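# Move machined pocket block from vise to outfeed tray

## Task

Remove the finished block (the one with a pocket cut in its top) from the vise and set it down lying flat with the pocket facing up inside the black outfeed tray, next to the part already sitting there; it must stay there on its own once the robot lets go.

## Robot and tools

Robot: one six-joint arm with a parallel two-pad gripper. There is one arm, so every command row is for that arm alone. A flat block about 9 cm long sticks out from the last joint's axis toward the gripper's -y side and turns with the hand; keep it clear of the vise, tray and the other part.

Frames: the scene frame has its origin on the table surface right under the arm base, +z up, and +y to the left when facing along +x. The base may be slightly tilted. In the gripper's own frame the fingers point along +z and close along x. end_effector_position is the point midway between the pads; fingertips extend 17.5 mm past it. Turning only the last joint swings that point around a 25 mm circle. Printed hand positions get less accurate at long reach.

Tool execute_actions takes "actions", a list holding zero or one item, plus optional "pictures" (true to get camera images).
- Empty list: no command, returns state and pictures.
- Motion item: {"rows": [...], "steps": n}, n from 8 to 15 (default 15), each step 1/30 s. Each row is nine numbers in this order: shoulder_pan, shoulder_lift, elbow, wrist_1, wrist_2, wrist_3 (absolute target joint angles in radians, the same kind of values printed in Joint positions), then gripper position, gripper force_limit, gripper speed (each scaled -1 to 1). One row is used per step; if there are fewer rows than steps the final row is held. Joint ranges: pan -3.142 to 3.142; lift, wrist_1, wrist_2, wrist_3 -6.283 to 6.283; elbow 0.000 to 3.142. A target more than 0.010 rad beyond a range end (and further out than the current angle) gets the whole call refused, nothing is sent. Targets past a joint's true end are clipped and a line "joint sent to its limit" may appear, possibly referring to an earlier move.
- Wait item: {"steps": n} with n up to 300; sends nothing new and returns after n steps counted from the previous result, including the time spent replying.

Gripper numbers: position +1 is fully open (50 mm gap), about -0.65 is pads touching; send -1 to grasp so the fingers close until blocked. force_limit maps -1/0/+1 to roughly 20/102/185 N per pad (actual grip may be up to 17 % more). speed maps -1/0/+1 to 20/85/150 mm/s of gap change. Force and speed changes only take effect after a position change of at least 0.01; to soften a grip, open first. position_measured is in counts: gap ≈ (250 − counts) × 0.202 mm.

object_status: 0 moving, 1 blocked while opening, 2 blocked while closing (a grasp), 3 reached requested position or pads met (usually nothing held). Confirm 2 after closing. Any new position value resets it to 0 briefly. Fingers re-close automatically if the grip slackens, except after gripping at force_limit -1, where 2 can persist even after the part is lost. Gripping something fixed and off-center lets the grip fade, within a minute at force_limit -1.

Motion behaviour: commands are smoothed, lagging about 0.17 s. Joint speed and acceleration are capped, so big moves may not be finished when the result returns. Each step the target is held within 0.575 rad of the measured angle for pan, lift, elbow and 1.15 rad for the wrists, and all targets are scaled back if they would place the hand over 100 mm from where it is. The arm keeps heading to the last row until it nearly stops or a step is HELD. HELD marks steps where your row was not (fully) sent; "joint command not followed" means the clearance checker altered or blocked targets (mounting blocks and posts count as part of the arm).

Result lines: end_effector_position (m), end_effector_quat_wxyz, linear (m/s) and angular (rad/s) velocities in the scene frame; Joint positions and Joint velocities in column order; Wrist force and Wrist torque along the gripper's own axes, with offsets up to ~3.5 N, noise up to ~1.4 N, saturation near 30 N; pressing down on a surface shows force pointing back into the arm. "no reading" is harmless. MOTOR HOT appears from 70 °C; at 85 °C an OVER-TEMPERATURE FAULT brakes the arm for possibly minutes, so don't hold loads idle for long.

Faults: reaching a joint's load limit (pan 50.7, lift 50.7, elbow 26.3, each wrist 8.46 N m, held weight included) or 150 N external force anywhere on arm, tool or load stops the arm for 10 s, cancels the rest of the call, and makes it yield to the contact. Avoid hard pushes, slams, drops and slips; brief external tugs on the held part or loose objects may occur. Nothing may leave the table.

zoom_image: {"camera": one of "cam_high", "cam_low", "cam_wrist", "region": [x0, y0, x1, y1]} in pixels of that camera's latest 504x504 image, origin top-left, region at most 504 by 504; returns a closer view.

Cameras: cam_high (pinhole, overhead-ish at about [1.04, 0.02, 1.18]), cam_low (wide pinhole with strong radial distortion, near table level at about [1.52, -0.16, 0.08]), cam_wrist (fisheye on the hand, pose derived from joint readings). Calibration values may be off by a few degrees and millimetres; results with pictures list changed numbers.

finished_scene: {"scene": current scene number}; ends and grades the scene irreversibly, then reports whether it succeeded and gives the next task if any. Call it only after releasing the part and backing away, with the block resting stably in the tray. Replying without any tool call ends everything.

Each tool is called after "Call:" as name(argument=value, ...) on one line, values as JSON.

## Session

Call:
execute_actions(actions=[])

Scene clock: 0.00 s of 5400.00 s.
end_effector_position=(+0.4477, +0.2305, +0.3135) position_measured=3 object_status=3 end_effector_quat_wxyz=(-0.002, +0.902, +0.278, +0.332) end_effector_velocity=(-0.000, +0.000, -0.001) end_effector_angular_velocity=(+0.000, +0.002, +0.000)
Joint positions: [ 0.001 -1.751  1.428 -2.136 -1.503  1.131]
Joint velocities: [ 0.     0.001  0.001 -0.     0.    -0.   ]
Wrist force (N, on the end effector, along its own x y z axes, offset not removed): no reading
Wrist torque (N m, same axes, about the end effector's origin, offset not removed): no reading
camera_calibration (this result's frames):
cam_wrist: T_world_to_cam=[[0.603703, 0.528913, 0.596484, -0.576829], [0.313977, -0.845489, 0.431933, -0.0854707], [0.732776, -0.0734767, -0.676491, 0.0515529], [0, 0, 0, 1]] pos_world=[0.337293, 0.236616, 0.415862]

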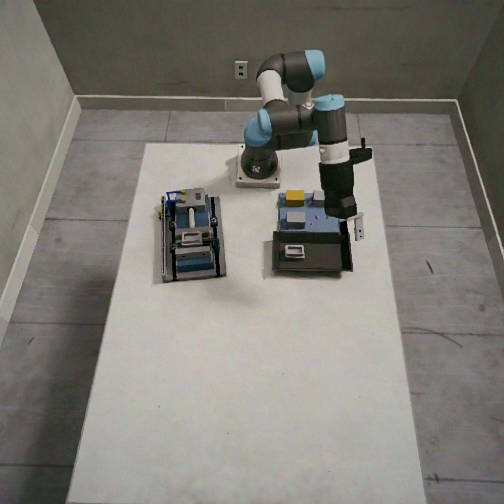

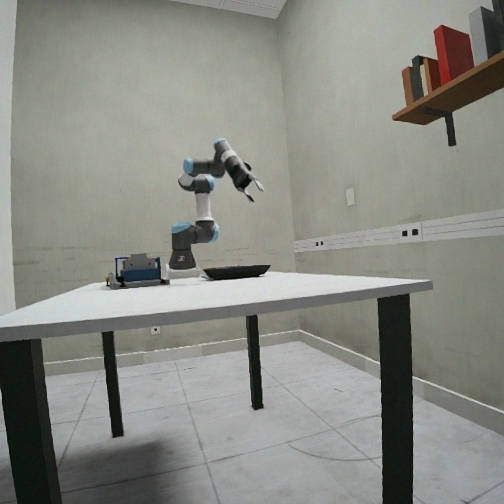

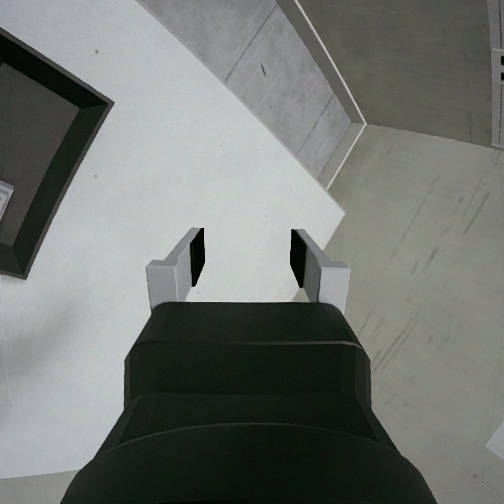

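Call:
zoom_image(camera="cam_high", region=[140, 170, 260, 300])

Call:
zoom_image(camera="cam_high", region=[255, 170, 395, 290])

Call:
zoom_image(camera="cam_low", region=[95, 235, 285, 300])

Region (140, 170, 260, 300) of cam_high's 504x504 image, scaled by 3.877, with more detail than that image has; it fills the left 465 columns of this view, and the rest is white.

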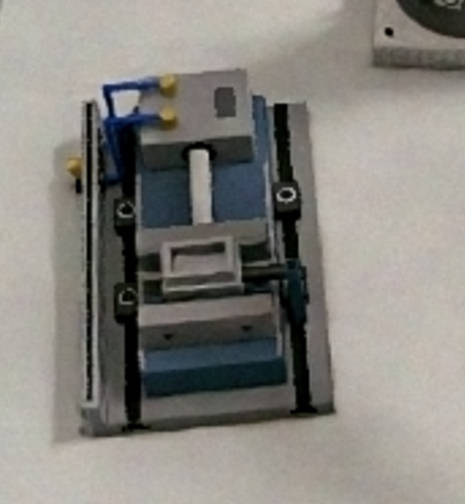

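Region (255, 170, 395, 290) of cam_high's 504x504 image, scaled by 3.600, with more detail than that image has; it fills the top 432 rows of this view, and the rest is white.

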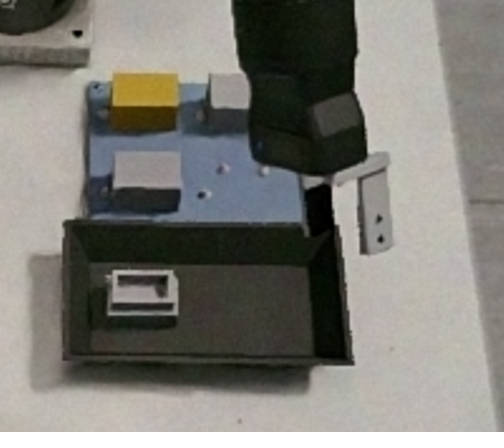

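Region (95, 235, 285, 300) of cam_low's 504x504 image, scaled by 2.653, with more detail than that image has; it fills the top 172 rows of this view, and the rest is white.

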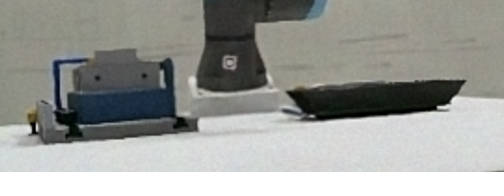

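Call:
execute_actions(actions=[{"rows": [[-0.001,-1.751,1.428,-2.135,-1.503,1.130,1,0,0],[-0.007,-1.749,1.427,-2.132,-1.502,1.126,1,0,0],[-0.016,-1.747,1.426,-2.127,-1.501,1.120,1,0,0],[-0.029,-1.745,1.425,-2.120,-1.500,1.112,1,0,0],[-0.046,-1.741,1.424,-2.112,-1.498,1.101,1,0,0],[-0.067,-1.737,1.422,-2.101,-1.496,1.088,1,0,0],[-0.092,-1.732,1.420,-2.088,-1.493,1.073,1,0,0],[-0.120,-1.726,1.417,-2.073,-1.490,1.055,1,0,0],[-0.1526,-1.7189,1.4142,-2.0567,-1.4868,1.0352,1,0,0],[-0.1867,-1.7118,1.4111,-2.0391,-1.4832,1.0139,1,0,0],[-0.2208,-1.7046,1.4080,-2.0215,-1.4796,0.9926,1,0,0],[-0.2550,-1.6975,1.4050,-2.0039,-1.4760,0.9713,1,0,0],[-0.2891,-1.6904,1.4019,-1.9862,-1.4724,0.9500,1,0,0],[-0.3232,-1.6833,1.3988,-1.9686,-1.4689,0.9287,1,0,0],[-0.3573,-1.6761,1.3958,-1.9510,-1.4653,0.9074,1,0,0]], "steps": 15}])

Call:
execute_actions(actions=[{"rows": [[-0.3915,-1.6690,1.3927,-1.9334,-1.4617,0.8861,1,0,0],[-0.4256,-1.6619,1.3896,-1.9158,-1.4581,0.8649,1,0,0],[-0.4597,-1.6547,1.3866,-1.8981,-1.4545,0.8436,1,0,0],[-0.4939,-1.6476,1.3835,-1.8805,-1.4509,0.8223,1,0,0],[-0.5280,-1.6405,1.3804,-1.8629,-1.4473,0.8010,1,0,0],[-0.5621,-1.6333,1.3774,-1.8453,-1.4437,0.7797,1,0,0],[-0.5962,-1.6262,1.3743,-1.8277,-1.4401,0.7584,1,0,0],[-0.6304,-1.6191,1.3712,-1.8100,-1.4365,0.7371,1,0,0],[-0.6645,-1.6120,1.3681,-1.7924,-1.4329,0.7158,1,0,0],[-0.6986,-1.6048,1.3651,-1.7748,-1.4293,0.6945,1,0,0],[-0.7327,-1.5977,1.3620,-1.7572,-1.4257,0.6732,1,0,0],[-0.7669,-1.5906,1.3589,-1.7396,-1.4221,0.6519,1,0,0],[-0.8010,-1.5834,1.3559,-1.7219,-1.4185,0.6306,1,0,0],[-0.8351,-1.5763,1.3528,-1.7043,-1.4149,0.6094,1,0,0],[-0.8693,-1.5692,1.3497,-1.6867,-1.4113,0.5881,1,0,0]], "steps": 15}])

Call:
execute_actions(actions=[{"rows": [[-0.9034,-1.5620,1.3467,-1.6691,-1.4077,0.5668,1,0,0],[-0.9375,-1.5549,1.3436,-1.6515,-1.4042,0.5455,1,0,0],[-0.9716,-1.5478,1.3405,-1.6338,-1.4006,0.5242,1,0,0],[-1.0058,-1.5406,1.3375,-1.6162,-1.3970,0.5029,1,0,0],[-1.0399,-1.5335,1.3344,-1.5986,-1.3934,0.4816,1,0,0],[-1.0740,-1.5264,1.3313,-1.5810,-1.3898,0.4603,1,0,0],[-1.1062,-1.5197,1.3284,-1.5644,-1.3864,0.4402,1,0,0],[-1.1347,-1.5137,1.3259,-1.5497,-1.3834,0.4224,1,0,0],[-1.1593,-1.5086,1.3236,-1.5370,-1.3808,0.4071,1,0,0],[-1.1802,-1.5042,1.3218,-1.5262,-1.3786,0.3941,1,0,0],[-1.1973,-1.5006,1.3202,-1.5174,-1.3768,0.3834,1,0,0],[-1.2105,-1.4979,1.3190,-1.5105,-1.3754,0.3752,1,0,0],[-1.2200,-1.4959,1.3182,-1.5056,-1.3744,0.3693,1,0,0],[-1.2258,-1.4947,1.3177,-1.5027,-1.3738,0.3657,1,0,0],[-1.2276,-1.4943,1.3175,-1.5017,-1.3736,0.3645,1,0,0]], "steps": 15}])

Call:
execute_actions(actions=[{"steps": 26}], pictures=true)

Scene clock: 7.63 s of 5400.00 s.
end_effector_position=(+0.4511, +0.2222, +0.3080) position_measured=3 object_status=3 end_effector_quat_wxyz=(+0.005, +0.905, +0.277, +0.324) end_effector_velocity=(+0.043, -0.109, -0.070) end_effector_angular_velocity=(-0.182, +0.171, -0.107)
Joint positions: [-0.022 -1.746  1.426 -2.124 -1.5    1.116]
Joint velocities: [-0.299  0.066 -0.027  0.164  0.033 -0.199]
Wrist force (N, on the end effector, along its own x y z axes, offset not removed): [1.0 -2.4 0.6]
Wrist torque (N m, same axes, about the end effector's origin, offset not removed): [-0.36 -0.14 -0.06]
Steps of this call (steps 1 to 90: nothing new was sent; then 4.40 s passed at rest; steps 91 to 97: the first 7 steps of this action). Readings (joint positions | what the end effector reports):
91: [0.001 -1.751 1.428 -2.136 -1.503 1.131] | position_measured=3 object_status=3
92: [0.000 -1.751 1.428 -2.136 -1.503 1.131] | position_measured=3 object_status=3
94: [-0.003 -1.750 1.428 -2.134 -1.502 1.129] | position_measured=3 object_status=3
97: the state above

Scene clock: 8.13 s of 5400.00 s.
end_effector_position=(+0.4756, +0.0695, +0.2316) position_measured=3 object_status=3 end_effector_quat_wxyz=(+0.067, +0.952, +0.233, +0.188) end_effector_velocity=(-0.022, -0.386, -0.154) end_effector_angular_velocity=(-0.205, +0.611, -0.392)
Joint positions: [-0.418 -1.661  1.389 -1.915 -1.458  0.864]
Joint velocities: [-0.99   0.207 -0.089  0.51   0.104 -0.617]
Wrist force (N, on the end effector, along its own x y z axes, offset not removed): [2.5 0.1 0.3]
Wrist torque (N m, same axes, about the end effector's origin, offset not removed): [-0.02 -0.42 -0.09]
Steps of this call (steps 1 to 8: the last 8 steps of your previous action; steps 9 to 15: the first 7 steps of this action). Readings (joint positions | what the end effector reports):
9: [-0.223 -1.702 1.407 -2.016 -1.478 0.986] | position_measured=3 object_status=3
10: [-0.255 -1.696 1.404 -2.000 -1.475 0.967] | position_measured=3 object_status=3
12: [-0.319 -1.682 1.398 -1.966 -1.468 0.926] | position_measured=3 object_status=3
15: the state above

Scene clock: 8.63 s of 5400.00 s.
end_effector_position=(+0.4173, -0.1106, +0.1743) position_measured=3 object_status=3 end_effector_quat_wxyz=(+0.045, +0.988, +0.140, +0.045) end_effector_velocity=(-0.192, -0.304, -0.071) end_effector_angular_velocity=(+0.223, +0.437, -0.449)
Joint positions: [-0.927 -1.555  1.344 -1.652 -1.404  0.546]
Joint velocities: [-1.009  0.21  -0.09   0.517  0.103 -0.624]
Wrist force (N, on the end effector, along its own x y z axes, offset not removed): [0.8 -0.4 1.9]
Wrist torque (N m, same axes, about the end effector's origin, offset not removed): [-0.11 -0.13 0.00]
Steps of this call (steps 1 to 8: the last 8 steps of your previous action; steps 9 to 15: the first 7 steps of this action). Readings (joint positions | what the end effector reports):
9: [-0.723 -1.598 1.362 -1.757 -1.426 0.674] | position_measured=3 object_status=3
10: [-0.757 -1.591 1.359 -1.740 -1.422 0.653] | position_measured=3 object_status=3
12: [-0.825 -1.576 1.353 -1.705 -1.415 0.610] | position_measured=3 object_status=3
15: the state above

Scene clock: 9.50 s of 5400.00 s.
end_effector_position=(+0.3521, -0.1892, +0.1600) position_measured=3 object_status=3 end_effector_quat_wxyz=(-0.002, +0.998, +0.070, +0.000) end_effector_velocity=(-0.001, -0.001, -0.000) end_effector_angular_velocity=(+0.002, -0.000, -0.005)
Joint positions: [-1.227 -1.494  1.318 -1.502 -1.374  0.365]
Joint velocities: [-0.006  0.002 -0.001  0.002  0.002 -0.002]
Wrist force (N, on the end effector, along its own x y z axes, offset not removed): [0.9 0.0 0.2]
Wrist torque (N m, same axes, about the end effector's origin, offset not removed): [-0.04 -0.16 -0.01]
Kept back: nothing.
Steps of this call (steps 1 to 8: the last 8 steps of your previous action; steps 9 to 26: the robot went on to your last target). Readings (joint positions | what the end effector reports):
1: [-0.961 -1.548 1.340 -1.634 -1.401 0.525] | position_measured=3 object_status=3
2: [-0.995 -1.541 1.338 -1.617 -1.397 0.504] | position_measured=3 object_status=3
4: [-1.058 -1.528 1.332 -1.585 -1.391 0.466] | position_measured=3 object_status=3
8: [-1.155 -1.509 1.324 -1.537 -1.381 0.408] | position_measured=3 object_status=3
26: the state above
camera_calibration (this result's frames):
cam_wrist: T_world_to_cam=[[0.984433, 0.175613, 0.00717902, -0.312199], [0.165134, -0.938132, 0.304367, -0.288758], [0.0601858, -0.298443, -0.952528, 0.225322], [0, 0, 0, 1]] pos_world=[0.341461, -0.148821, 0.304755]

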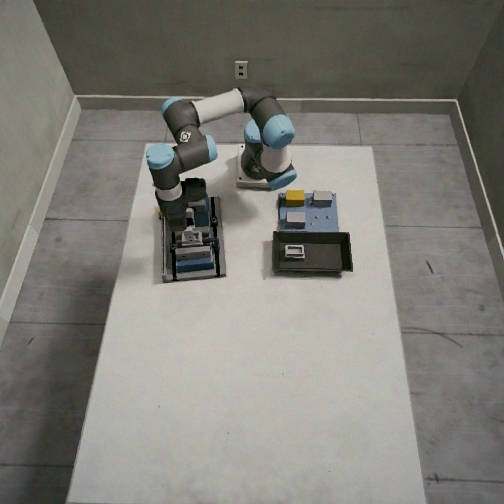

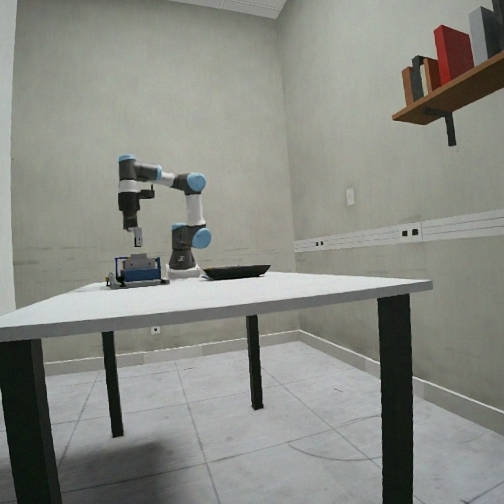

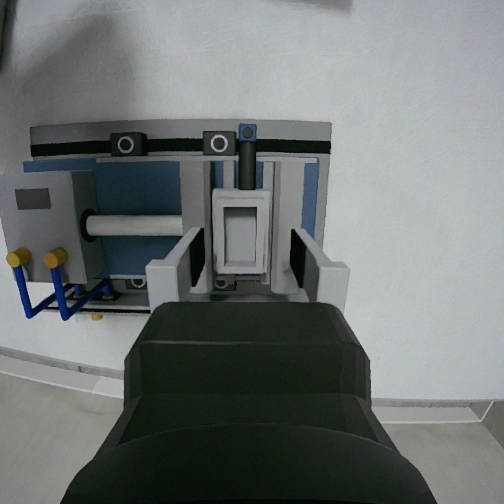

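Call:
zoom_image(camera="cam_wrist", region=[165, 140, 335, 310])

Call:
zoom_image(camera="cam_low", region=[110, 220, 170, 280])

Region (165, 140, 335, 310) of cam_wrist's 504x504 image, scaled by 2.965, with more detail than that image has.

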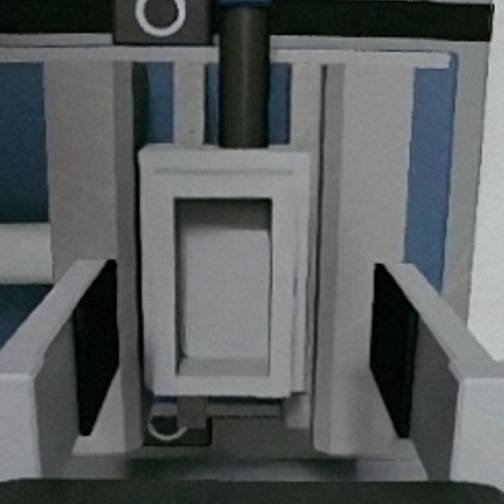

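Region (110, 220, 170, 280) of cam_low's 504x504 image, scaled by 8.400, with more detail than that image has.

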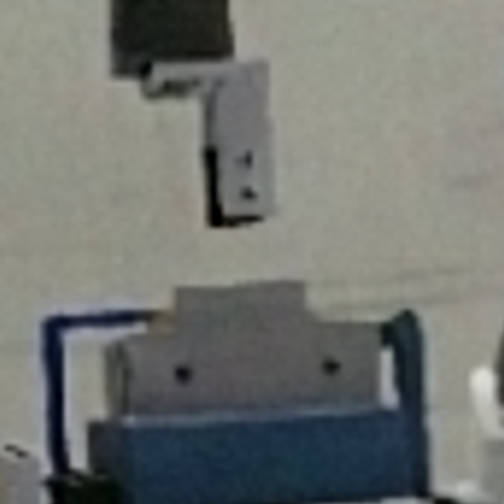

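Call:
execute_actions(actions=[{"rows": [[-1.2277,-1.4947,1.3218,-1.5056,-1.3736,0.3644,1,0,0],[-1.2279,-1.4956,1.3305,-1.5134,-1.3736,0.3642,1,0,0],[-1.2282,-1.4970,1.3447,-1.5261,-1.3736,0.3639,1,0,0],[-1.2286,-1.4988,1.3632,-1.5427,-1.3735,0.3635,1,0,0],[-1.2290,-1.5007,1.3827,-1.5603,-1.3735,0.3631,1,0,0],[-1.2294,-1.5028,1.4045,-1.5799,-1.3734,0.3627,1,0,0],[-1.2299,-1.5049,1.4262,-1.5994,-1.3734,0.3622,1,0,0],[-1.2276,-1.5026,1.4410,-1.6170,-1.3736,0.3646,1,0,0],[-1.2253,-1.5003,1.4551,-1.6338,-1.3739,0.3668,1,0,0],[-1.2234,-1.4984,1.4673,-1.6482,-1.3741,0.3687,1,0,0],[-1.2218,-1.4968,1.4773,-1.6602,-1.3742,0.3703,1,0,0],[-1.2207,-1.4957,1.4848,-1.6690,-1.3744,0.3715,1,0,0],[-1.2198,-1.4948,1.4901,-1.6754,-1.3744,0.3724,1,0,0],[-1.2194,-1.4944,1.4928,-1.6786,-1.3745,0.3728,1,0,0],[-1.2193,-1.4943,1.4935,-1.6794,-1.3745,0.3729,1,0,0]], "steps": 15}])

Call:
execute_actions(actions=[{"steps": 22}], pictures=true)

Scene clock: 13.43 s of 5400.00 s.
end_effector_position=(+0.3507, -0.1900, +0.1541) position_measured=3 object_status=3 end_effector_quat_wxyz=(-0.001, +0.998, +0.070, +0.001) end_effector_velocity=(-0.015, -0.006, -0.066) end_effector_angular_velocity=(-0.010, -0.005, +0.001)
Joint positions: [-1.228 -1.497  1.35  -1.532 -1.374  0.364]
Joint velocities: [-0.008 -0.037  0.366 -0.338  0.    -0.007]
Wrist force (N, on the end effector, along its own x y z axes, offset not removed): [2.2 -0.4 0.7]
Wrist torque (N m, same axes, about the end effector's origin, offset not removed): [-0.12 -0.40 -0.05]
Steps of this call (steps 1 to 30: the robot went on to your last target; steps 31 to 90: nothing new was sent; then 0.70 s passed at rest; steps 91 to 97: the first 7 steps of this action). Readings (joint positions | what the end effector reports):
91: [-1.228 -1.494 1.317 -1.502 -1.374 0.364] | position_measured=3 object_status=3
92: [-1.228 -1.494 1.318 -1.502 -1.374 0.364] | position_measured=3 object_status=3
94: [-1.228 -1.495 1.323 -1.507 -1.374 0.364] | position_measured=3 object_status=3
97: the state above

Scene clock: 14.17 s of 5400.00 s.
end_effector_position=(+0.3470, -0.1900, +0.1232) position_measured=3 object_status=3 end_effector_quat_wxyz=(-0.002, +0.998, +0.070, +0.000) end_effector_velocity=(-0.000, +0.000, -0.002) end_effector_angular_velocity=(+0.000, +0.001, +0.000)
Joint positions: [-1.219 -1.494  1.493 -1.678 -1.374  0.373]
Joint velocities: [ 0.001  0.     0.007 -0.007 -0.001  0.001]
Wrist force (N, on the end effector, along its own x y z axes, offset not removed): [1.1 0.2 0.9]
Wrist torque (N m, same axes, about the end effector's origin, offset not removed): [0.00 -0.19 0.00]
Kept back: nothing.
Steps of this call (steps 1 to 8: the last 8 steps of your previous action; steps 9 to 22: the robot went on to your last target). Readings (joint positions | what the end effector reports):
1: [-1.229 -1.499 1.363 -1.544 -1.374 0.363] | position_measured=3 object_status=3
2: [-1.229 -1.500 1.378 -1.558 -1.374 0.363] | position_measured=3 object_status=3
4: [-1.228 -1.500 1.408 -1.588 -1.374 0.365] | position_measured=3 object_status=3
8: [-1.223 -1.497 1.457 -1.640 -1.374 0.369] | position_measured=3 object_status=3
22: the state above
camera_calibration (this result's frames):
cam_wrist: T_world_to_cam=[[0.984489, 0.175303, 0.00711168, -0.306844], [0.164868, -0.93823, 0.304209, -0.277315], [0.060001, -0.298318, -0.952579, 0.190452], [0, 0, 0, 1]] pos_world=[0.336377, -0.14958, 0.267964]

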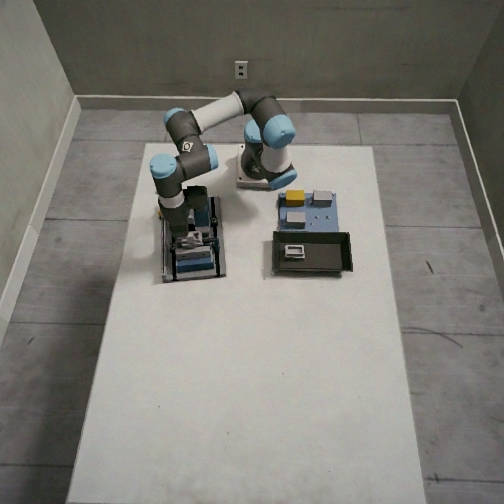

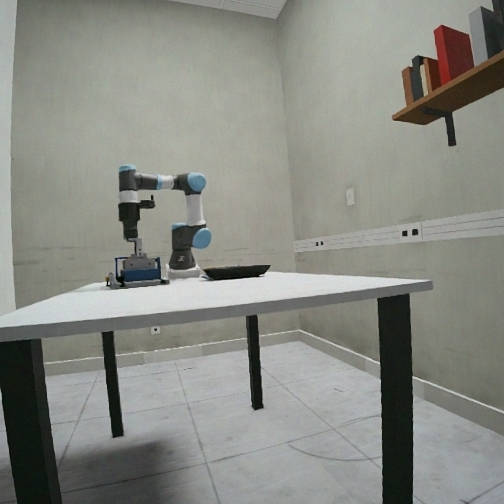

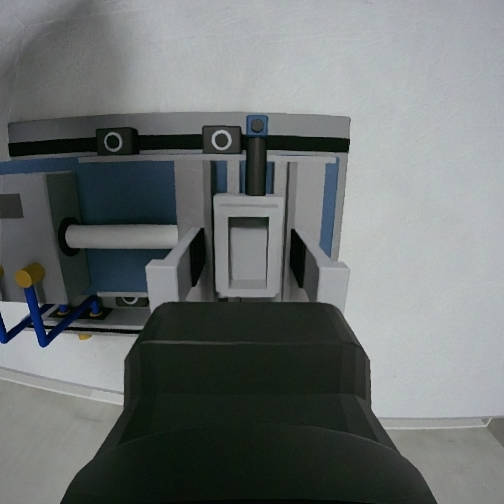

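The part is centred between the fingers, so I'll close the gripper.

Call:
execute_actions(actions=[{"rows": [[-1.2193,-1.4943,1.4935,-1.6794,-1.3745,0.3729,-1,0.1,-0.5]], "steps": 15}])

Call:
execute_actions(actions=[{"steps": 14}])

Scene clock: 14.60 s of 5400.00 s.
end_effector_position=(+0.3470, -0.1900, +0.1230) position_measured=58 object_status=0 end_effector_quat_wxyz=(-0.002, +0.998, +0.070, +0.000) end_effector_velocity=(+0.000, -0.000, +0.000) end_effector_angular_velocity=(-0.001, -0.002, -0.001)
Joint positions: [-1.219 -1.494  1.493 -1.679 -1.374  0.373]
Joint velocities: [-0.001 -0.001  0.    -0.001  0.002  0.   ]
Wrist force (N, on the end effector, along its own x y z axes, offset not removed): [1.5 -0.2 0.9]
Wrist torque (N m, same axes, about the end effector's origin, offset not removed): [-0.04 -0.24 -0.07]
Steps of this call (steps 1 to 6: the robot went on to your last target; steps 7 to 13: the first 7 steps of this action). Readings (joint positions | what the end effector reports):
7: [-1.219 -1.494 1.493 -1.679 -1.374 0.373] | position_measured=6 object_status=0
8: [-1.219 -1.494 1.493 -1.679 -1.374 0.373] | position_measured=15 object_status=0
10: [-1.219 -1.494 1.493 -1.679 -1.374 0.373] | position_measured=32 object_status=0
13: the state above

Scene clock: 15.07 s of 5400.00 s.
end_effector_position=(+0.3470, -0.1900, +0.1230) position_measured=99 object_status=2 end_effector_quat_wxyz=(-0.002, +0.998, +0.070, +0.000) end_effector_velocity=(-0.000, +0.000, -0.000) end_effector_angular_velocity=(+0.001, +0.001, -0.001)
Joint positions: [-1.219 -1.494  1.494 -1.679 -1.375  0.373]
Joint velocities: [ 0.     0.    -0.     0.001  0.     0.   ]
Wrist force (N, on the end effector, along its own x y z axes, offset not removed): [0.7 0.2 1.2]
Wrist torque (N m, same axes, about the end effector's origin, offset not removed): [0.01 -0.21 -0.06]
Kept back: nothing.
Steps of this call (steps 1 to 8: the last 8 steps of your previous action; steps 9 to 14: the robot went on to your last target). Readings (joint positions | what the end effector reports):
1: [-1.219 -1.494 1.493 -1.679 -1.374 0.373] | position_measured=67 object_status=0
2: [-1.219 -1.494 1.493 -1.679 -1.374 0.373] | position_measured=75 object_status=0
4: [-1.219 -1.494 1.493 -1.679 -1.375 0.373] | position_measured=93 object_status=0
8: [-1.219 -1.494 1.494 -1.679 -1.375 0.373] | position_measured=99 object_status=0
14: the state above

Call:
zoom_image(camera="cam_high", region=[260, 210, 360, 285])

Region (260, 210, 360, 285) of cam_high's 504x504 image, scaled by 5.040, with more detail than that image has; it fills the top 378 rows of this view, and the rest is white.

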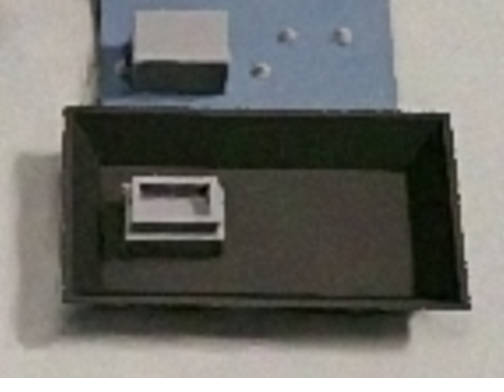

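Call:
execute_actions(actions=[{"rows": [[-1.2196,-1.4946,1.4919,-1.6774,-1.3745,0.3726,-1,0.1,-0.5],[-1.2203,-1.4955,1.4874,-1.6719,-1.3744,0.3719,-1,0.1,-0.5],[-1.2215,-1.4969,1.4803,-1.6631,-1.3743,0.3707,-1,0.1,-0.5],[-1.2230,-1.4986,1.4708,-1.6516,-1.3741,0.3692,-1,0.1,-0.5],[-1.2248,-1.5005,1.4592,-1.6378,-1.3739,0.3673,-1,0.1,-0.5],[-1.2269,-1.5025,1.4459,-1.6222,-1.3737,0.3652,-1,0.1,-0.5],[-1.2291,-1.5043,1.4312,-1.6051,-1.3734,0.3630,-1,0.1,-0.5],[-1.2315,-1.5060,1.4153,-1.5871,-1.3732,0.3605,-1,0.1,-0.5],[-1.2340,-1.5075,1.3987,-1.5685,-1.3729,0.3580,-1,0.1,-0.5],[-1.2345,-1.5088,1.3821,-1.5503,-1.3730,0.3577,-1,0.1,-0.5],[-1.2310,-1.5101,1.3663,-1.5333,-1.3739,0.3617,-1,0.1,-0.5],[-1.2234,-1.5114,1.3520,-1.5180,-1.3754,0.3702,-1,0.1,-0.5],[-1.2117,-1.5128,1.3394,-1.5049,-1.3778,0.3831,-1,0.1,-0.5],[-1.1959,-1.5143,1.3292,-1.4944,-1.3809,0.4007,-1,0.1,-0.5],[-1.1758,-1.5160,1.3218,-1.4871,-1.3848,0.4228,-1,0.1,-0.5]], "steps": 15}])

Call:
execute_actions(actions=[{"rows": [[-1.1513,-1.5180,1.3179,-1.4832,-1.3895,0.4497,-1,0.1,-0.5],[-1.1224,-1.5203,1.3179,-1.4835,-1.3949,0.4813,-1,0.1,-0.5],[-1.0892,-1.5230,1.3224,-1.4884,-1.4012,0.5177,-1,0.1,-0.5],[-1.0537,-1.5259,1.3294,-1.4957,-1.4079,0.5566,-1,0.1,-0.5],[-1.0182,-1.5289,1.3363,-1.5030,-1.4145,0.5954,-1,0.1,-0.5],[-0.9826,-1.5318,1.3433,-1.5103,-1.4212,0.6343,-1,0.1,-0.5],[-0.9471,-1.5347,1.3503,-1.5176,-1.4278,0.6731,-1,0.1,-0.5],[-0.9116,-1.5377,1.3572,-1.5248,-1.4345,0.7120,-1,0.1,-0.5],[-0.8761,-1.5406,1.3642,-1.5321,-1.4411,0.7508,-1,0.1,-0.5],[-0.8406,-1.5436,1.3711,-1.5394,-1.4478,0.7897,-1,0.1,-0.5],[-0.8051,-1.5465,1.3781,-1.5467,-1.4544,0.8285,-1,0.1,-0.5],[-0.7695,-1.5494,1.3851,-1.5540,-1.4611,0.8674,-1,0.1,-0.5],[-0.7340,-1.5524,1.3920,-1.5613,-1.4677,0.9063,-1,0.1,-0.5],[-0.6985,-1.5553,1.3990,-1.5686,-1.4744,0.9451,-1,0.1,-0.5],[-0.6630,-1.5582,1.4060,-1.5759,-1.4810,0.9840,-1,0.1,-0.5]], "steps": 15}])

Call:
execute_actions(actions=[{"rows": [[-0.6275,-1.5612,1.4129,-1.5832,-1.4877,1.0228,-1,0.1,-0.5],[-0.5920,-1.5641,1.4199,-1.5904,-1.4943,1.0617,-1,0.1,-0.5],[-0.5564,-1.5670,1.4269,-1.5977,-1.5010,1.1005,-1,0.1,-0.5],[-0.5209,-1.5700,1.4338,-1.6050,-1.5076,1.1394,-1,0.1,-0.5],[-0.4854,-1.5729,1.4408,-1.6123,-1.5143,1.1783,-1,0.1,-0.5],[-0.4499,-1.5758,1.4478,-1.6196,-1.5209,1.2171,-1,0.1,-0.5],[-0.4144,-1.5788,1.4547,-1.6269,-1.5276,1.2560,-1,0.1,-0.5],[-0.3789,-1.5817,1.4617,-1.6342,-1.5342,1.2948,-1,0.1,-0.5],[-0.3433,-1.5847,1.4686,-1.6415,-1.5409,1.3337,-1,0.1,-0.5],[-0.3078,-1.5876,1.4756,-1.6488,-1.5475,1.3725,-1,0.1,-0.5],[-0.2723,-1.5905,1.4826,-1.6560,-1.5542,1.4114,-1,0.1,-0.5],[-0.2368,-1.5933,1.4907,-1.6647,-1.5608,1.4502,-1,0.1,-0.5],[-0.2015,-1.5958,1.5012,-1.6760,-1.5675,1.4889,-1,0.1,-0.5],[-0.1662,-1.5979,1.5139,-1.6898,-1.5740,1.5276,-1,0.1,-0.5],[-0.1308,-1.5997,1.5285,-1.7058,-1.5807,1.5661,-1,0.1,-0.5]], "steps": 15}])

Call:
execute_actions(actions=[{"rows": [[-0.0977,-1.6010,1.5443,-1.7235,-1.5869,1.6024,-1,0.1,-0.5],[-0.0684,-1.6015,1.5609,-1.7423,-1.5923,1.6345,-1,0.1,-0.5],[-0.0432,-1.6013,1.5780,-1.7619,-1.5970,1.6621,-1,0.1,-0.5],[-0.0220,-1.6003,1.5953,-1.7823,-1.6010,1.6854,-1,0.1,-0.5],[-0.0048,-1.5986,1.6128,-1.8031,-1.6042,1.7043,-1,0.1,-0.5],[0.0085,-1.5959,1.6301,-1.8244,-1.6067,1.7189,-1,0.1,-0.5],[0.0178,-1.5925,1.6472,-1.8457,-1.6084,1.7292,-1,0.1,-0.5],[0.0231,-1.5882,1.6636,-1.8670,-1.6093,1.7350,-1,0.1,-0.5],[0.0245,-1.5831,1.6794,-1.8881,-1.6096,1.7366,-1,0.1,-0.5],[0.0239,-1.5774,1.6947,-1.9091,-1.6095,1.7360,-1,0.1,-0.5],[0.0233,-1.5712,1.7097,-1.9304,-1.6093,1.7354,-1,0.1,-0.5],[0.0227,-1.5646,1.7244,-1.9516,-1.6092,1.7348,-1,0.1,-0.5],[0.0221,-1.5577,1.7385,-1.9727,-1.6091,1.7342,-1,0.1,-0.5],[0.0216,-1.5506,1.7521,-1.9935,-1.6090,1.7337,-1,0.1,-0.5],[0.0210,-1.5433,1.7649,-2.0136,-1.6088,1.7331,-1,0.1,-0.5]], "steps": 15}], pictures=true)

Call:
execute_actions(actions=[{"rows": [[0.0205,-1.5359,1.7769,-2.0330,-1.6087,1.7326,-1,0.1,-0.5],[0.0200,-1.5286,1.7881,-2.0515,-1.6086,1.7321,-1,0.1,-0.5],[0.0195,-1.5215,1.7983,-2.0689,-1.6085,1.7317,-1,0.1,-0.5],[0.0191,-1.5146,1.8075,-2.0849,-1.6084,1.7313,-1,0.1,-0.5],[0.0187,-1.5083,1.8156,-2.0994,-1.6083,1.7309,-1,0.1,-0.5],[0.0183,-1.5025,1.8227,-2.1122,-1.6082,1.7306,-1,0.1,-0.5],[0.0180,-1.4975,1.8286,-2.1231,-1.6081,1.7303,-1,0.1,-0.5],[0.0178,-1.4934,1.8332,-2.1319,-1.6081,1.7301,-1,0.1,-0.5],[0.0176,-1.4903,1.8367,-2.1385,-1.6080,1.7299,-1,0.1,-0.5],[0.0175,-1.4884,1.8388,-2.1425,-1.6080,1.7298,-1,0.1,-0.5],[0.0175,-1.4877,1.8395,-2.1439,-1.6080,1.7298,-1,0.1,-0.5]], "steps": 15}])

Call:
execute_actions(actions=[{"steps": 18}])

Scene clock: 29.50 s of 5400.00 s.
end_effector_position=(+0.3469, -0.1899, +0.1274) position_measured=99 object_status=2 end_effector_quat_wxyz=(-0.002, +0.998, +0.070, +0.000) end_effector_velocity=(-0.000, -0.000, +0.054) end_effector_angular_velocity=(+0.002, +0.001, +0.001)
Joint positions: [-1.222 -1.497  1.476 -1.658 -1.374  0.37 ]
Joint velocities: [-0.034 -0.036 -0.21   0.255  0.004 -0.036]
Wrist force (N, on the end effector, along its own x y z axes, offset not removed): [1.4 -0.2 3.1]
Wrist torque (N m, same axes, about the end effector's origin, offset not removed): [0.01 -0.28 -0.03]
Steps of this call (steps 1 to 15: the robot went on to your last target; steps 16 to 90: nothing new was sent; then 11.20 s passed at rest; steps 91 to 97: the first 7 steps of this action). Readings (joint positions | what the end effector reports):
91: [-1.219 -1.494 1.494 -1.679 -1.374 0.373] | position_measured=99 object_status=2
92: [-1.219 -1.494 1.493 -1.679 -1.375 0.373] | position_measured=99 object_status=2
94: [-1.220 -1.495 1.491 -1.676 -1.374 0.373] | position_measured=99 object_status=2
97: the state above

Scene clock: 30.00 s of 5400.00 s.
end_effector_position=(+0.3682, -0.1483, +0.1587) position_measured=99 object_status=2 end_effector_quat_wxyz=(-0.005, +0.998, +0.061, -0.008) end_effector_velocity=(+0.106, +0.250, -0.011) end_effector_angular_velocity=(+0.018, +0.093, -0.092)
Joint positions: [-1.104 -1.522  1.337 -1.504 -1.4    0.506]
Joint velocities: [ 0.804 -0.073  0.028 -0.022 -0.158  0.891]
Wrist force (N, on the end effector, along its own x y z axes, offset not removed): [2.0 1.8 3.0]
Wrist torque (N m, same axes, about the end effector's origin, offset not removed): [0.18 -0.42 0.02]
Steps of this call (steps 1 to 8: the last 8 steps of your previous action; steps 9 to 15: the first 7 steps of this action). Readings (joint positions | what the end effector reports):
9: [-1.215 -1.510 1.369 -1.537 -1.377 0.380] | position_measured=99 object_status=2
10: [-1.204 -1.512 1.358 -1.525 -1.379 0.392] | position_measured=99 object_status=2
12: [-1.174 -1.515 1.343 -1.509 -1.386 0.427] | position_measured=99 object_status=2
15: the state above

Scene clock: 30.50 s of 5400.00 s.
end_effector_position=(+0.4007, +0.0122, +0.1462) position_measured=99 object_status=2 end_effector_quat_wxyz=(-0.001, +0.999, +0.034, -0.021) end_effector_velocity=(-0.004, +0.341, -0.014) end_effector_angular_velocity=(-0.030, -0.007, -0.098)
Joint positions: [-0.602 -1.564  1.42  -1.591 -1.495  1.057]
Joint velocities: [ 1.046 -0.086  0.202 -0.212 -0.192  1.136]
Wrist force (N, on the end effector, along its own x y z axes, offset not removed): [1.8 -0.8 3.1]
Wrist torque (N m, same axes, about the end effector's origin, offset not removed): [-0.16 -0.30 -0.03]
Steps of this call (steps 1 to 8: the last 8 steps of your previous action; steps 9 to 15: the first 7 steps of this action). Readings (joint positions | what the end effector reports):
9: [-0.813 -1.547 1.380 -1.549 -1.455 0.826] | position_measured=99 object_status=2
10: [-0.778 -1.550 1.387 -1.556 -1.462 0.864] | position_measured=99 object_status=2
12: [-0.708 -1.555 1.400 -1.570 -1.475 0.941] | position_measured=99 object_status=2
15: the state above

Scene clock: 31.00 s of 5400.00 s.
end_effector_position=(+0.3645, +0.1710, +0.1365) position_measured=99 object_status=2 end_effector_quat_wxyz=(+0.001, +1.000, +0.008, -0.006) end_effector_velocity=(-0.102, +0.219, -0.065) end_effector_angular_velocity=(+0.027, -0.082, -0.059)
Joint positions: [-0.092 -1.598  1.566 -1.751 -1.589  1.613]
Joint velocities: [ 0.748  0.005  0.456 -0.531 -0.134  0.789]
Wrist force (N, on the end effector, along its own x y z axes, offset not removed): [1.1 -0.9 0.9]
Wrist torque (N m, same axes, about the end effector's origin, offset not removed): [-0.14 -0.24 -0.01]
Steps of this call (steps 1 to 8: the last 8 steps of your previous action; steps 9 to 15: the first 7 steps of this action). Readings (joint positions | what the end effector reports):
9: [-0.284 -1.590 1.487 -1.662 -1.554 1.406] | position_measured=99 object_status=2
10: [-0.248 -1.592 1.498 -1.673 -1.561 1.445] | position_measured=99 object_status=2
12: [-0.180 -1.596 1.522 -1.701 -1.573 1.519] | position_measured=99 object_status=2
15: the state above
camera_calibration (this result's frames):
cam_wrist: T_world_to_cam=[[0.998645, 0.0517297, -0.00573064, -0.369744], [0.0509665, -0.949672, 0.309072, 0.0972954], [0.010546, -0.308945, -0.951021, 0.329345], [0, 0, 0, 1]] pos_world=[0.36081, 0.213275, 0.281024]

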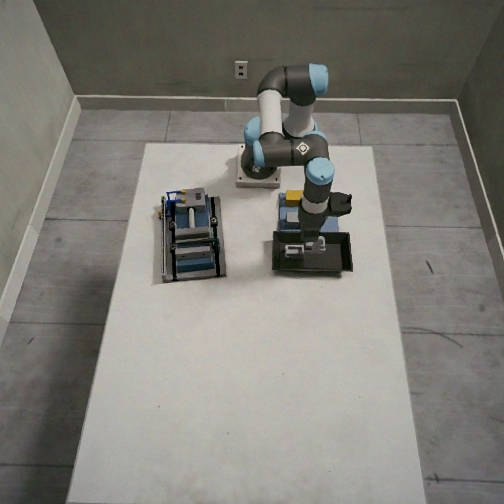

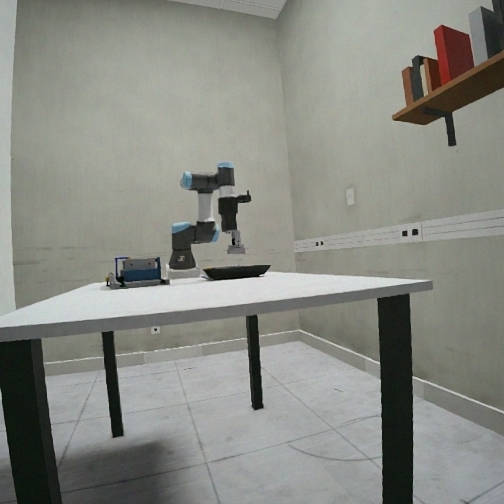

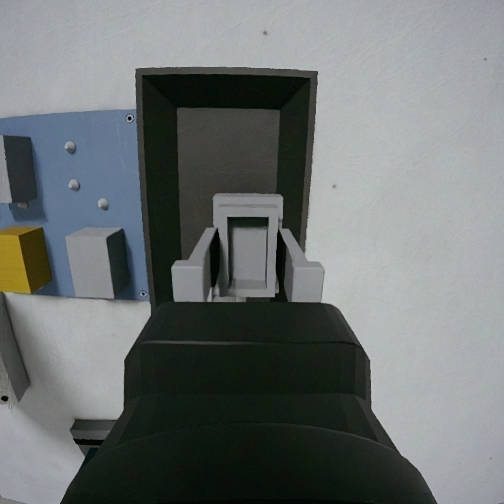

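Scene clock: 31.50 s of 5400.00 s.
end_effector_position=(+0.3469, +0.2043, +0.0804) position_measured=99 object_status=2 end_effector_quat_wxyz=(-0.002, +1.000, +0.003, +0.000) end_effector_velocity=(-0.005, +0.006, -0.105) end_effector_angular_velocity=(+0.002, +0.001, -0.003)
Joint positions: [ 0.018 -1.528  1.782 -2.046 -1.608  1.73 ]
Joint velocities: [ 0.006  0.191  0.302 -0.492  0.001  0.008]
Wrist force (N, on the end effector, along its own x y z axes, offset not removed): [1.7 0.2 3.4]
Wrist torque (N m, same axes, about the end effector's origin, offset not removed): [0.00 -0.30 -0.10]
Steps of this call (steps 1 to 8: the last 8 steps of your previous action; steps 9 to 15: the first 7 steps of this action). Readings (joint positions | what the end effector reports):
9: [0.011 -1.567 1.706 -1.931 -1.607 1.722] | position_measured=99 object_status=2
10: [0.013 -1.561 1.721 -1.951 -1.608 1.725] | position_measured=99 object_status=2
12: [0.016 -1.548 1.747 -1.991 -1.608 1.728] | position_measured=99 object_status=2
15: the state above

Scene clock: 32.10 s of 5400.00 s.
end_effector_position=(+0.3459, +0.2050, +0.0598) position_measured=99 object_status=2 end_effector_quat_wxyz=(-0.002, +1.000, +0.003, +0.000) end_effector_velocity=(-0.001, +0.000, -0.002) end_effector_angular_velocity=(-0.000, +0.001, +0.002)
Joint positions: [ 0.018 -1.488  1.839 -2.143 -1.608  1.73 ]
Joint velocities: [ 0.001  0.003  0.006 -0.007 -0.    -0.001]
Wrist force (N, on the end effector, along its own x y z axes, offset not removed): [1.6 0.0 2.3]
Wrist torque (N m, same axes, about the end effector's origin, offset not removed): [-0.06 -0.30 -0.11]
Kept back: nothing.
Steps of this call (steps 1 to 8: the last 8 steps of your previous action; steps 9 to 18: the robot went on to your last target). Readings (joint positions | what the end effector reports):
1: [0.018 -1.522 1.792 -2.062 -1.608 1.730] | position_measured=99 object_status=2
2: [0.018 -1.516 1.801 -2.076 -1.608 1.730] | position_measured=99 object_status=2
4: [0.018 -1.506 1.815 -2.101 -1.608 1.730] | position_measured=99 object_status=2
8: [0.018 -1.494 1.831 -2.129 -1.608 1.730] | position_measured=99 object_status=2
18: the state above

Call:
execute_actions(actions=[])

Scene clock: 32.97 s of 5400.00 s.
end_effector_position=(+0.3459, +0.2050, +0.0595) position_measured=99 object_status=2 end_effector_quat_wxyz=(-0.002, +1.000, +0.003, +0.000) end_effector_velocity=(-0.000, -0.000, -0.000) end_effector_angular_velocity=(-0.000, +0.000, -0.000)
Joint positions: [ 0.017 -1.488  1.839 -2.144 -1.608  1.73 ]
Joint velocities: [ 0.     0.     0.    -0.    -0.     0.001]
Wrist force (N, on the end effector, along its own x y z axes, offset not removed): [1.5 -0.8 2.3]
Wrist torque (N m, same axes, about the end effector's origin, offset not removed): [-0.12 -0.26 0.02]
Kept back: nothing.
Steps of this call (steps 1 to 15: the robot went on to your last target; steps 16 to 26: nothing new was sent). Readings (joint positions | what the end effector reports):
1: [0.018 -1.488 1.839 -2.143 -1.608 1.730] | position_measured=99 object_status=2
2: [0.018 -1.488 1.839 -2.143 -1.608 1.730] | position_measured=99 object_status=2
4: [0.018 -1.488 1.839 -2.144 -1.608 1.730] | position_measured=99 object_status=2
8: [0.018 -1.488 1.839 -2.144 -1.608 1.730] | position_measured=99 object_status=2
26: the state above
The arm was judged still, so your last target was given up. Only a new action makes it travel on or press farther. Fingers that are still opening or closing keep moving.
camera_calibration (this result's frames):
cam_wrist: T_world_to_cam=[[0.999131, 0.0411562, 0.0066084, -0.352119], [0.0372018, -0.951945, 0.304001, 0.159846], [0.0188024, -0.303491, -0.952649, 0.262994], [0, 0, 0, 1]] pos_world=[0.340922, 0.246473, 0.204274]

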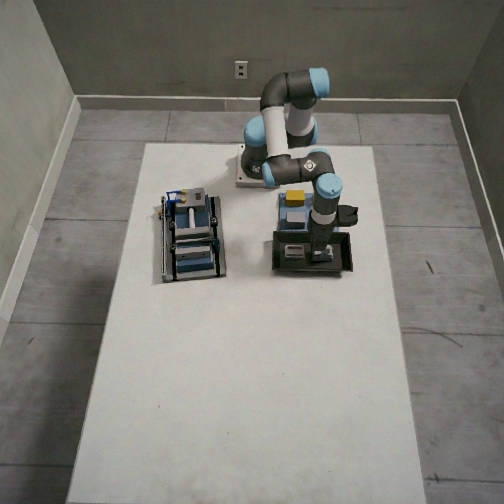

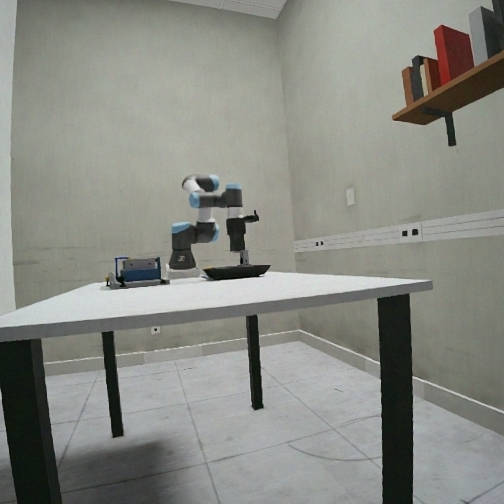

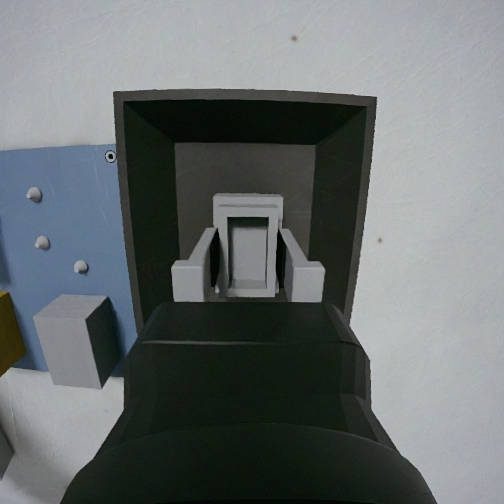

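Call:
execute_actions(actions=[{"rows": [[0.0174,-1.4865,1.8407,-2.1462,-1.6080,1.7297,-1,0.1,-0.5],[0.0174,-1.4854,1.8418,-2.1485,-1.6080,1.7297,-1,0.1,-0.5],[0.0173,-1.4842,1.8430,-2.1509,-1.6080,1.7296,-1,0.1,-0.5],[0.0173,-1.4831,1.8442,-2.1532,-1.6079,1.7296,-1,0.1,-0.5],[0.0172,-1.4819,1.8453,-2.1555,-1.6079,1.7295,-1,0.1,-0.5]], "steps": 15}])

Call:
execute_actions(actions=[{"steps": 10}])

Scene clock: 33.80 s of 5400.00 s.
end_effector_position=(+0.3459, +0.2051, +0.0582) position_measured=99 object_status=2 end_effector_quat_wxyz=(-0.002, +1.000, +0.003, +0.000) end_effector_velocity=(+0.000, +0.000, -0.009) end_effector_angular_velocity=(-0.001, -0.000, +0.001)
Joint positions: [ 0.017 -1.485  1.843 -2.15  -1.608  1.73 ]
Joint velocities: [ 0.     0.021  0.02  -0.041 -0.001 -0.   ]
Wrist force (N, on the end effector, along its own x y z axes, offset not removed): [0.6 0.0 1.3]
Wrist torque (N m, same axes, about the end effector's origin, offset not removed): [-0.04 -0.14 0.02]
Steps of this call (steps 1 to 18: nothing new was sent; steps 19 to 25: the first 7 steps of this action). Readings (joint positions | what the end effector reports):
19: [0.017 -1.488 1.840 -2.144 -1.608 1.730] | position_measured=99 object_status=2
20: [0.017 -1.488 1.840 -2.144 -1.608 1.730] | position_measured=99 object_status=2
22: [0.017 -1.487 1.841 -2.146 -1.608 1.730] | position_measured=99 object_status=2
25: the state above

Scene clock: 34.13 s of 5400.00 s.
end_effector_position=(+0.3459, +0.2050, +0.0571) position_measured=99 object_status=2 end_effector_quat_wxyz=(-0.002, +1.000, +0.003, +0.000) end_effector_velocity=(-0.000, -0.000, -0.001) end_effector_angular_velocity=(-0.001, +0.000, -0.000)
Joint positions: [ 0.017 -1.482  1.845 -2.155 -1.608  1.73 ]
Joint velocities: [ 0.     0.002  0.002 -0.003 -0.001  0.   ]
Wrist force (N, on the end effector, along its own x y z axes, offset not removed): [1.1 -0.1 3.1]
Wrist torque (N m, same axes, about the end effector's origin, offset not removed): [-0.02 -0.17 -0.02]
Kept back: nothing.
Steps of this call (steps 1 to 8: the last 8 steps of your previous action; steps 9 to 10: the robot went on to your last target). Readings (joint positions | what the end effector reports):
1: [0.017 -1.484 1.843 -2.151 -1.608 1.730] | position_measured=99 object_status=2
2: [0.017 -1.484 1.844 -2.152 -1.608 1.730] | position_measured=99 object_status=2
4: [0.017 -1.483 1.844 -2.154 -1.608 1.730] | position_measured=99 object_status=2
8: [0.017 -1.482 1.845 -2.155 -1.608 1.730] | position_measured=99 object_status=2
10: the state above

Call:
execute_actions(actions=[{"rows": [[0.0172,-1.4811,1.8461,-2.1571,-1.6079,1.7295,-1,0.1,-0.5],[0.0171,-1.4803,1.8470,-2.1587,-1.6079,1.7294,-1,0.1,-0.5]], "steps": 15}])

Call:
execute_actions(actions=[{"steps": 8}])

Scene clock: 34.63 s of 5400.00 s.
end_effector_position=(+0.3459, +0.2050, +0.0565) position_measured=99 object_status=2 end_effector_quat_wxyz=(-0.002, +1.000, +0.003, +0.000) end_effector_velocity=(-0.000, +0.000, -0.002) end_effector_angular_velocity=(+0.001, -0.000, -0.001)
Joint positions: [ 0.017 -1.481  1.847 -2.158 -1.608  1.729]
Joint velocities: [ 0.     0.003  0.005 -0.008  0.001  0.001]
Wrist force (N, on the end effector, along its own x y z axes, offset not removed): [1.4 0.1 3.3]
Wrist torque (N m, same axes, about the end effector's origin, offset not removed): [0.01 -0.23 -0.03]
Steps of this call (steps 1 to 8: the robot went on to your last target; steps 9 to 15: the first 7 steps of this action). Readings (joint positions | what the end effector reports):
9: [0.017 -1.482 1.845 -2.155 -1.608 1.730] | position_measured=99 object_status=2
10: [0.017 -1.482 1.845 -2.156 -1.608 1.730] | position_measured=99 object_status=2
12: [0.017 -1.481 1.846 -2.157 -1.608 1.729] | position_measured=99 object_status=2
15: the state above

Scene clock: 34.90 s of 5400.00 s.
end_effector_position=(+0.3459, +0.2050, +0.0563) position_measured=99 object_status=2 end_effector_quat_wxyz=(-0.002, +1.000, +0.003, +0.000) end_effector_velocity=(-0.000, +0.000, -0.000) end_effector_angular_velocity=(+0.000, +0.001, +0.002)
Joint positions: [ 0.017 -1.48   1.847 -2.159 -1.608  1.729]
Joint velocities: [ 0.001  0.001  0.    -0.    -0.    -0.001]
Wrist force (N, on the end effector, along its own x y z axes, offset not removed): [1.3 -0.4 3.3]
Wrist torque (N m, same axes, about the end effector's origin, offset not removed): [0.00 -0.25 0.02]
Kept back: nothing.
Steps of this call (steps 1 to 8: the last 8 steps of your previous action). Readings (joint positions | what the end effector reports):
1: [0.017 -1.481 1.847 -2.158 -1.608 1.729] | position_measured=99 object_status=2
2: [0.017 -1.481 1.847 -2.158 -1.608 1.729] | position_measured=99 object_status=2
4: [0.017 -1.480 1.847 -2.158 -1.608 1.729] | position_measured=99 object_status=2
8: the state above

Call:
execute_actions(actions=[{"rows": [[0.0171,-1.4796,1.8477,-2.1601,-1.6079,1.7294,-1,0.1,-0.5],[0.0171,-1.4789,1.8484,-2.1615,-1.6079,1.7294,-1,0.1,-0.5]], "steps": 15}])

Call:
execute_actions(actions=[{"steps": 8}])

Scene clock: 35.37 s of 5400.00 s.
end_effector_position=(+0.3459, +0.2051, +0.0559) position_measured=99 object_status=2 end_effector_quat_wxyz=(-0.002, +1.000, +0.003, +0.000) end_effector_velocity=(-0.000, -0.000, -0.001) end_effector_angular_velocity=(-0.001, +0.001, +0.000)
Joint positions: [ 0.017 -1.479  1.848 -2.161 -1.608  1.729]
Joint velocities: [-0.     0.004  0.003 -0.006 -0.    -0.001]
Wrist force (N, on the end effector, along its own x y z axes, offset not removed): [1.4 -0.5 2.7]
Wrist torque (N m, same axes, about the end effector's origin, offset not removed): [-0.10 -0.26 -0.05]
Steps of this call (steps 1 to 7: the robot went on to your last target; steps 8 to 14: the first 7 steps of this action). Readings (joint positions | what the end effector reports):
8: [0.017 -1.480 1.847 -2.159 -1.608 1.729] | position_measured=99 object_status=2
9: [0.017 -1.480 1.847 -2.159 -1.608 1.729] | position_measured=99 object_status=2
11: [0.017 -1.480 1.848 -2.160 -1.608 1.729] | position_measured=99 object_status=2
14: the state above

Scene clock: 35.63 s of 5400.00 s.
end_effector_position=(+0.3459, +0.2051, +0.0557) position_measured=99 object_status=2 end_effector_quat_wxyz=(-0.002, +1.000, +0.003, +0.000) end_effector_velocity=(+0.000, -0.000, -0.000) end_effector_angular_velocity=(-0.001, -0.001, -0.000)
Joint positions: [ 0.017 -1.479  1.848 -2.161 -1.608  1.729]
Joint velocities: [-0.     0.     0.    -0.001 -0.001 -0.   ]
Wrist force (N, on the end effector, along its own x y z axes, offset not removed): [1.9 0.1 3.2]
Wrist torque (N m, same axes, about the end effector's origin, offset not removed): [0.02 -0.35 -0.03]
Kept back: nothing.
Steps of this call (steps 1 to 8: the last 8 steps of your previous action). Readings (joint positions | what the end effector reports):
1: [0.017 -1.479 1.848 -2.161 -1.608 1.729] | position_measured=99 object_status=2
2: [0.017 -1.479 1.848 -2.161 -1.608 1.729] | position_measured=99 object_status=2
4: [0.017 -1.479 1.848 -2.161 -1.608 1.729] | position_measured=99 object_status=2
8: the state above

Call:
execute_actions(actions=[{"rows": [[0.0170,-1.4782,1.8491,-2.1629,-1.6079,1.7293,-1,0.1,-0.5],[0.0170,-1.4775,1.8498,-2.1643,-1.6079,1.7293,-1,0.1,-0.5]], "steps": 15}])

Call:
execute_actions(actions=[{"steps": 8}])

Scene clock: 36.13 s of 5400.00 s.
end_effector_position=(+0.3459, +0.2051, +0.0553) position_measured=99 object_status=2 end_effector_quat_wxyz=(-0.002, +1.000, +0.003, +0.000) end_effector_velocity=(+0.000, +0.000, -0.001) end_effector_angular_velocity=(+0.001, -0.002, -0.001)
Joint positions: [ 0.017 -1.478  1.849 -2.163 -1.608  1.729]
Joint velocities: [-0.     0.002  0.003 -0.008  0.     0.   ]
Wrist force (N, on the end effector, along its own x y z axes, offset not removed): [0.3 1.0 -0.5]
Wrist torque (N m, same axes, about the end effector's origin, offset not removed): [0.03 -0.22 -0.04]
Steps of this call (steps 1 to 8: the robot went on to your last target; steps 9 to 15: the first 7 steps of this action). Readings (joint positions | what the end effector reports):
9: [0.017 -1.479 1.848 -2.161 -1.608 1.729] | position_measured=99 object_status=2
10: [0.017 -1.479 1.848 -2.162 -1.608 1.729] | position_measured=99 object_status=2
12: [0.017 -1.478 1.849 -2.163 -1.608 1.729] | position_measured=99 object_status=2
15: the state above

Scene clock: 36.40 s of 5400.00 s.
end_effector_position=(+0.3459, +0.2051, +0.0552) position_measured=99 object_status=2 end_effector_quat_wxyz=(-0.002, +1.000, +0.003, +0.000) end_effector_velocity=(-0.000, -0.000, -0.000) end_effector_angular_velocity=(-0.001, +0.001, +0.001)
Joint positions: [ 0.017 -1.478  1.85  -2.164 -1.608  1.729]
Joint velocities: [ 0.     0.001  0.    -0.    -0.001 -0.001]
Wrist force (N, on the end effector, along its own x y z axes, offset not removed): [-0.6 2.6 -4.9]
Wrist torque (N m, same axes, about the end effector's origin, offset not removed): [0.23 -0.25 -0.05]
Kept back: nothing.
Steps of this call (steps 1 to 8: the last 8 steps of your previous action). Readings (joint positions | what the end effector reports):
1: [0.017 -1.478 1.849 -2.164 -1.608 1.729] | position_measured=99 object_status=2
2: [0.017 -1.478 1.850 -2.164 -1.608 1.729] | position_measured=99 object_status=2
4: [0.017 -1.478 1.850 -2.164 -1.608 1.729] | position_measured=99 object_status=2
8: the state above


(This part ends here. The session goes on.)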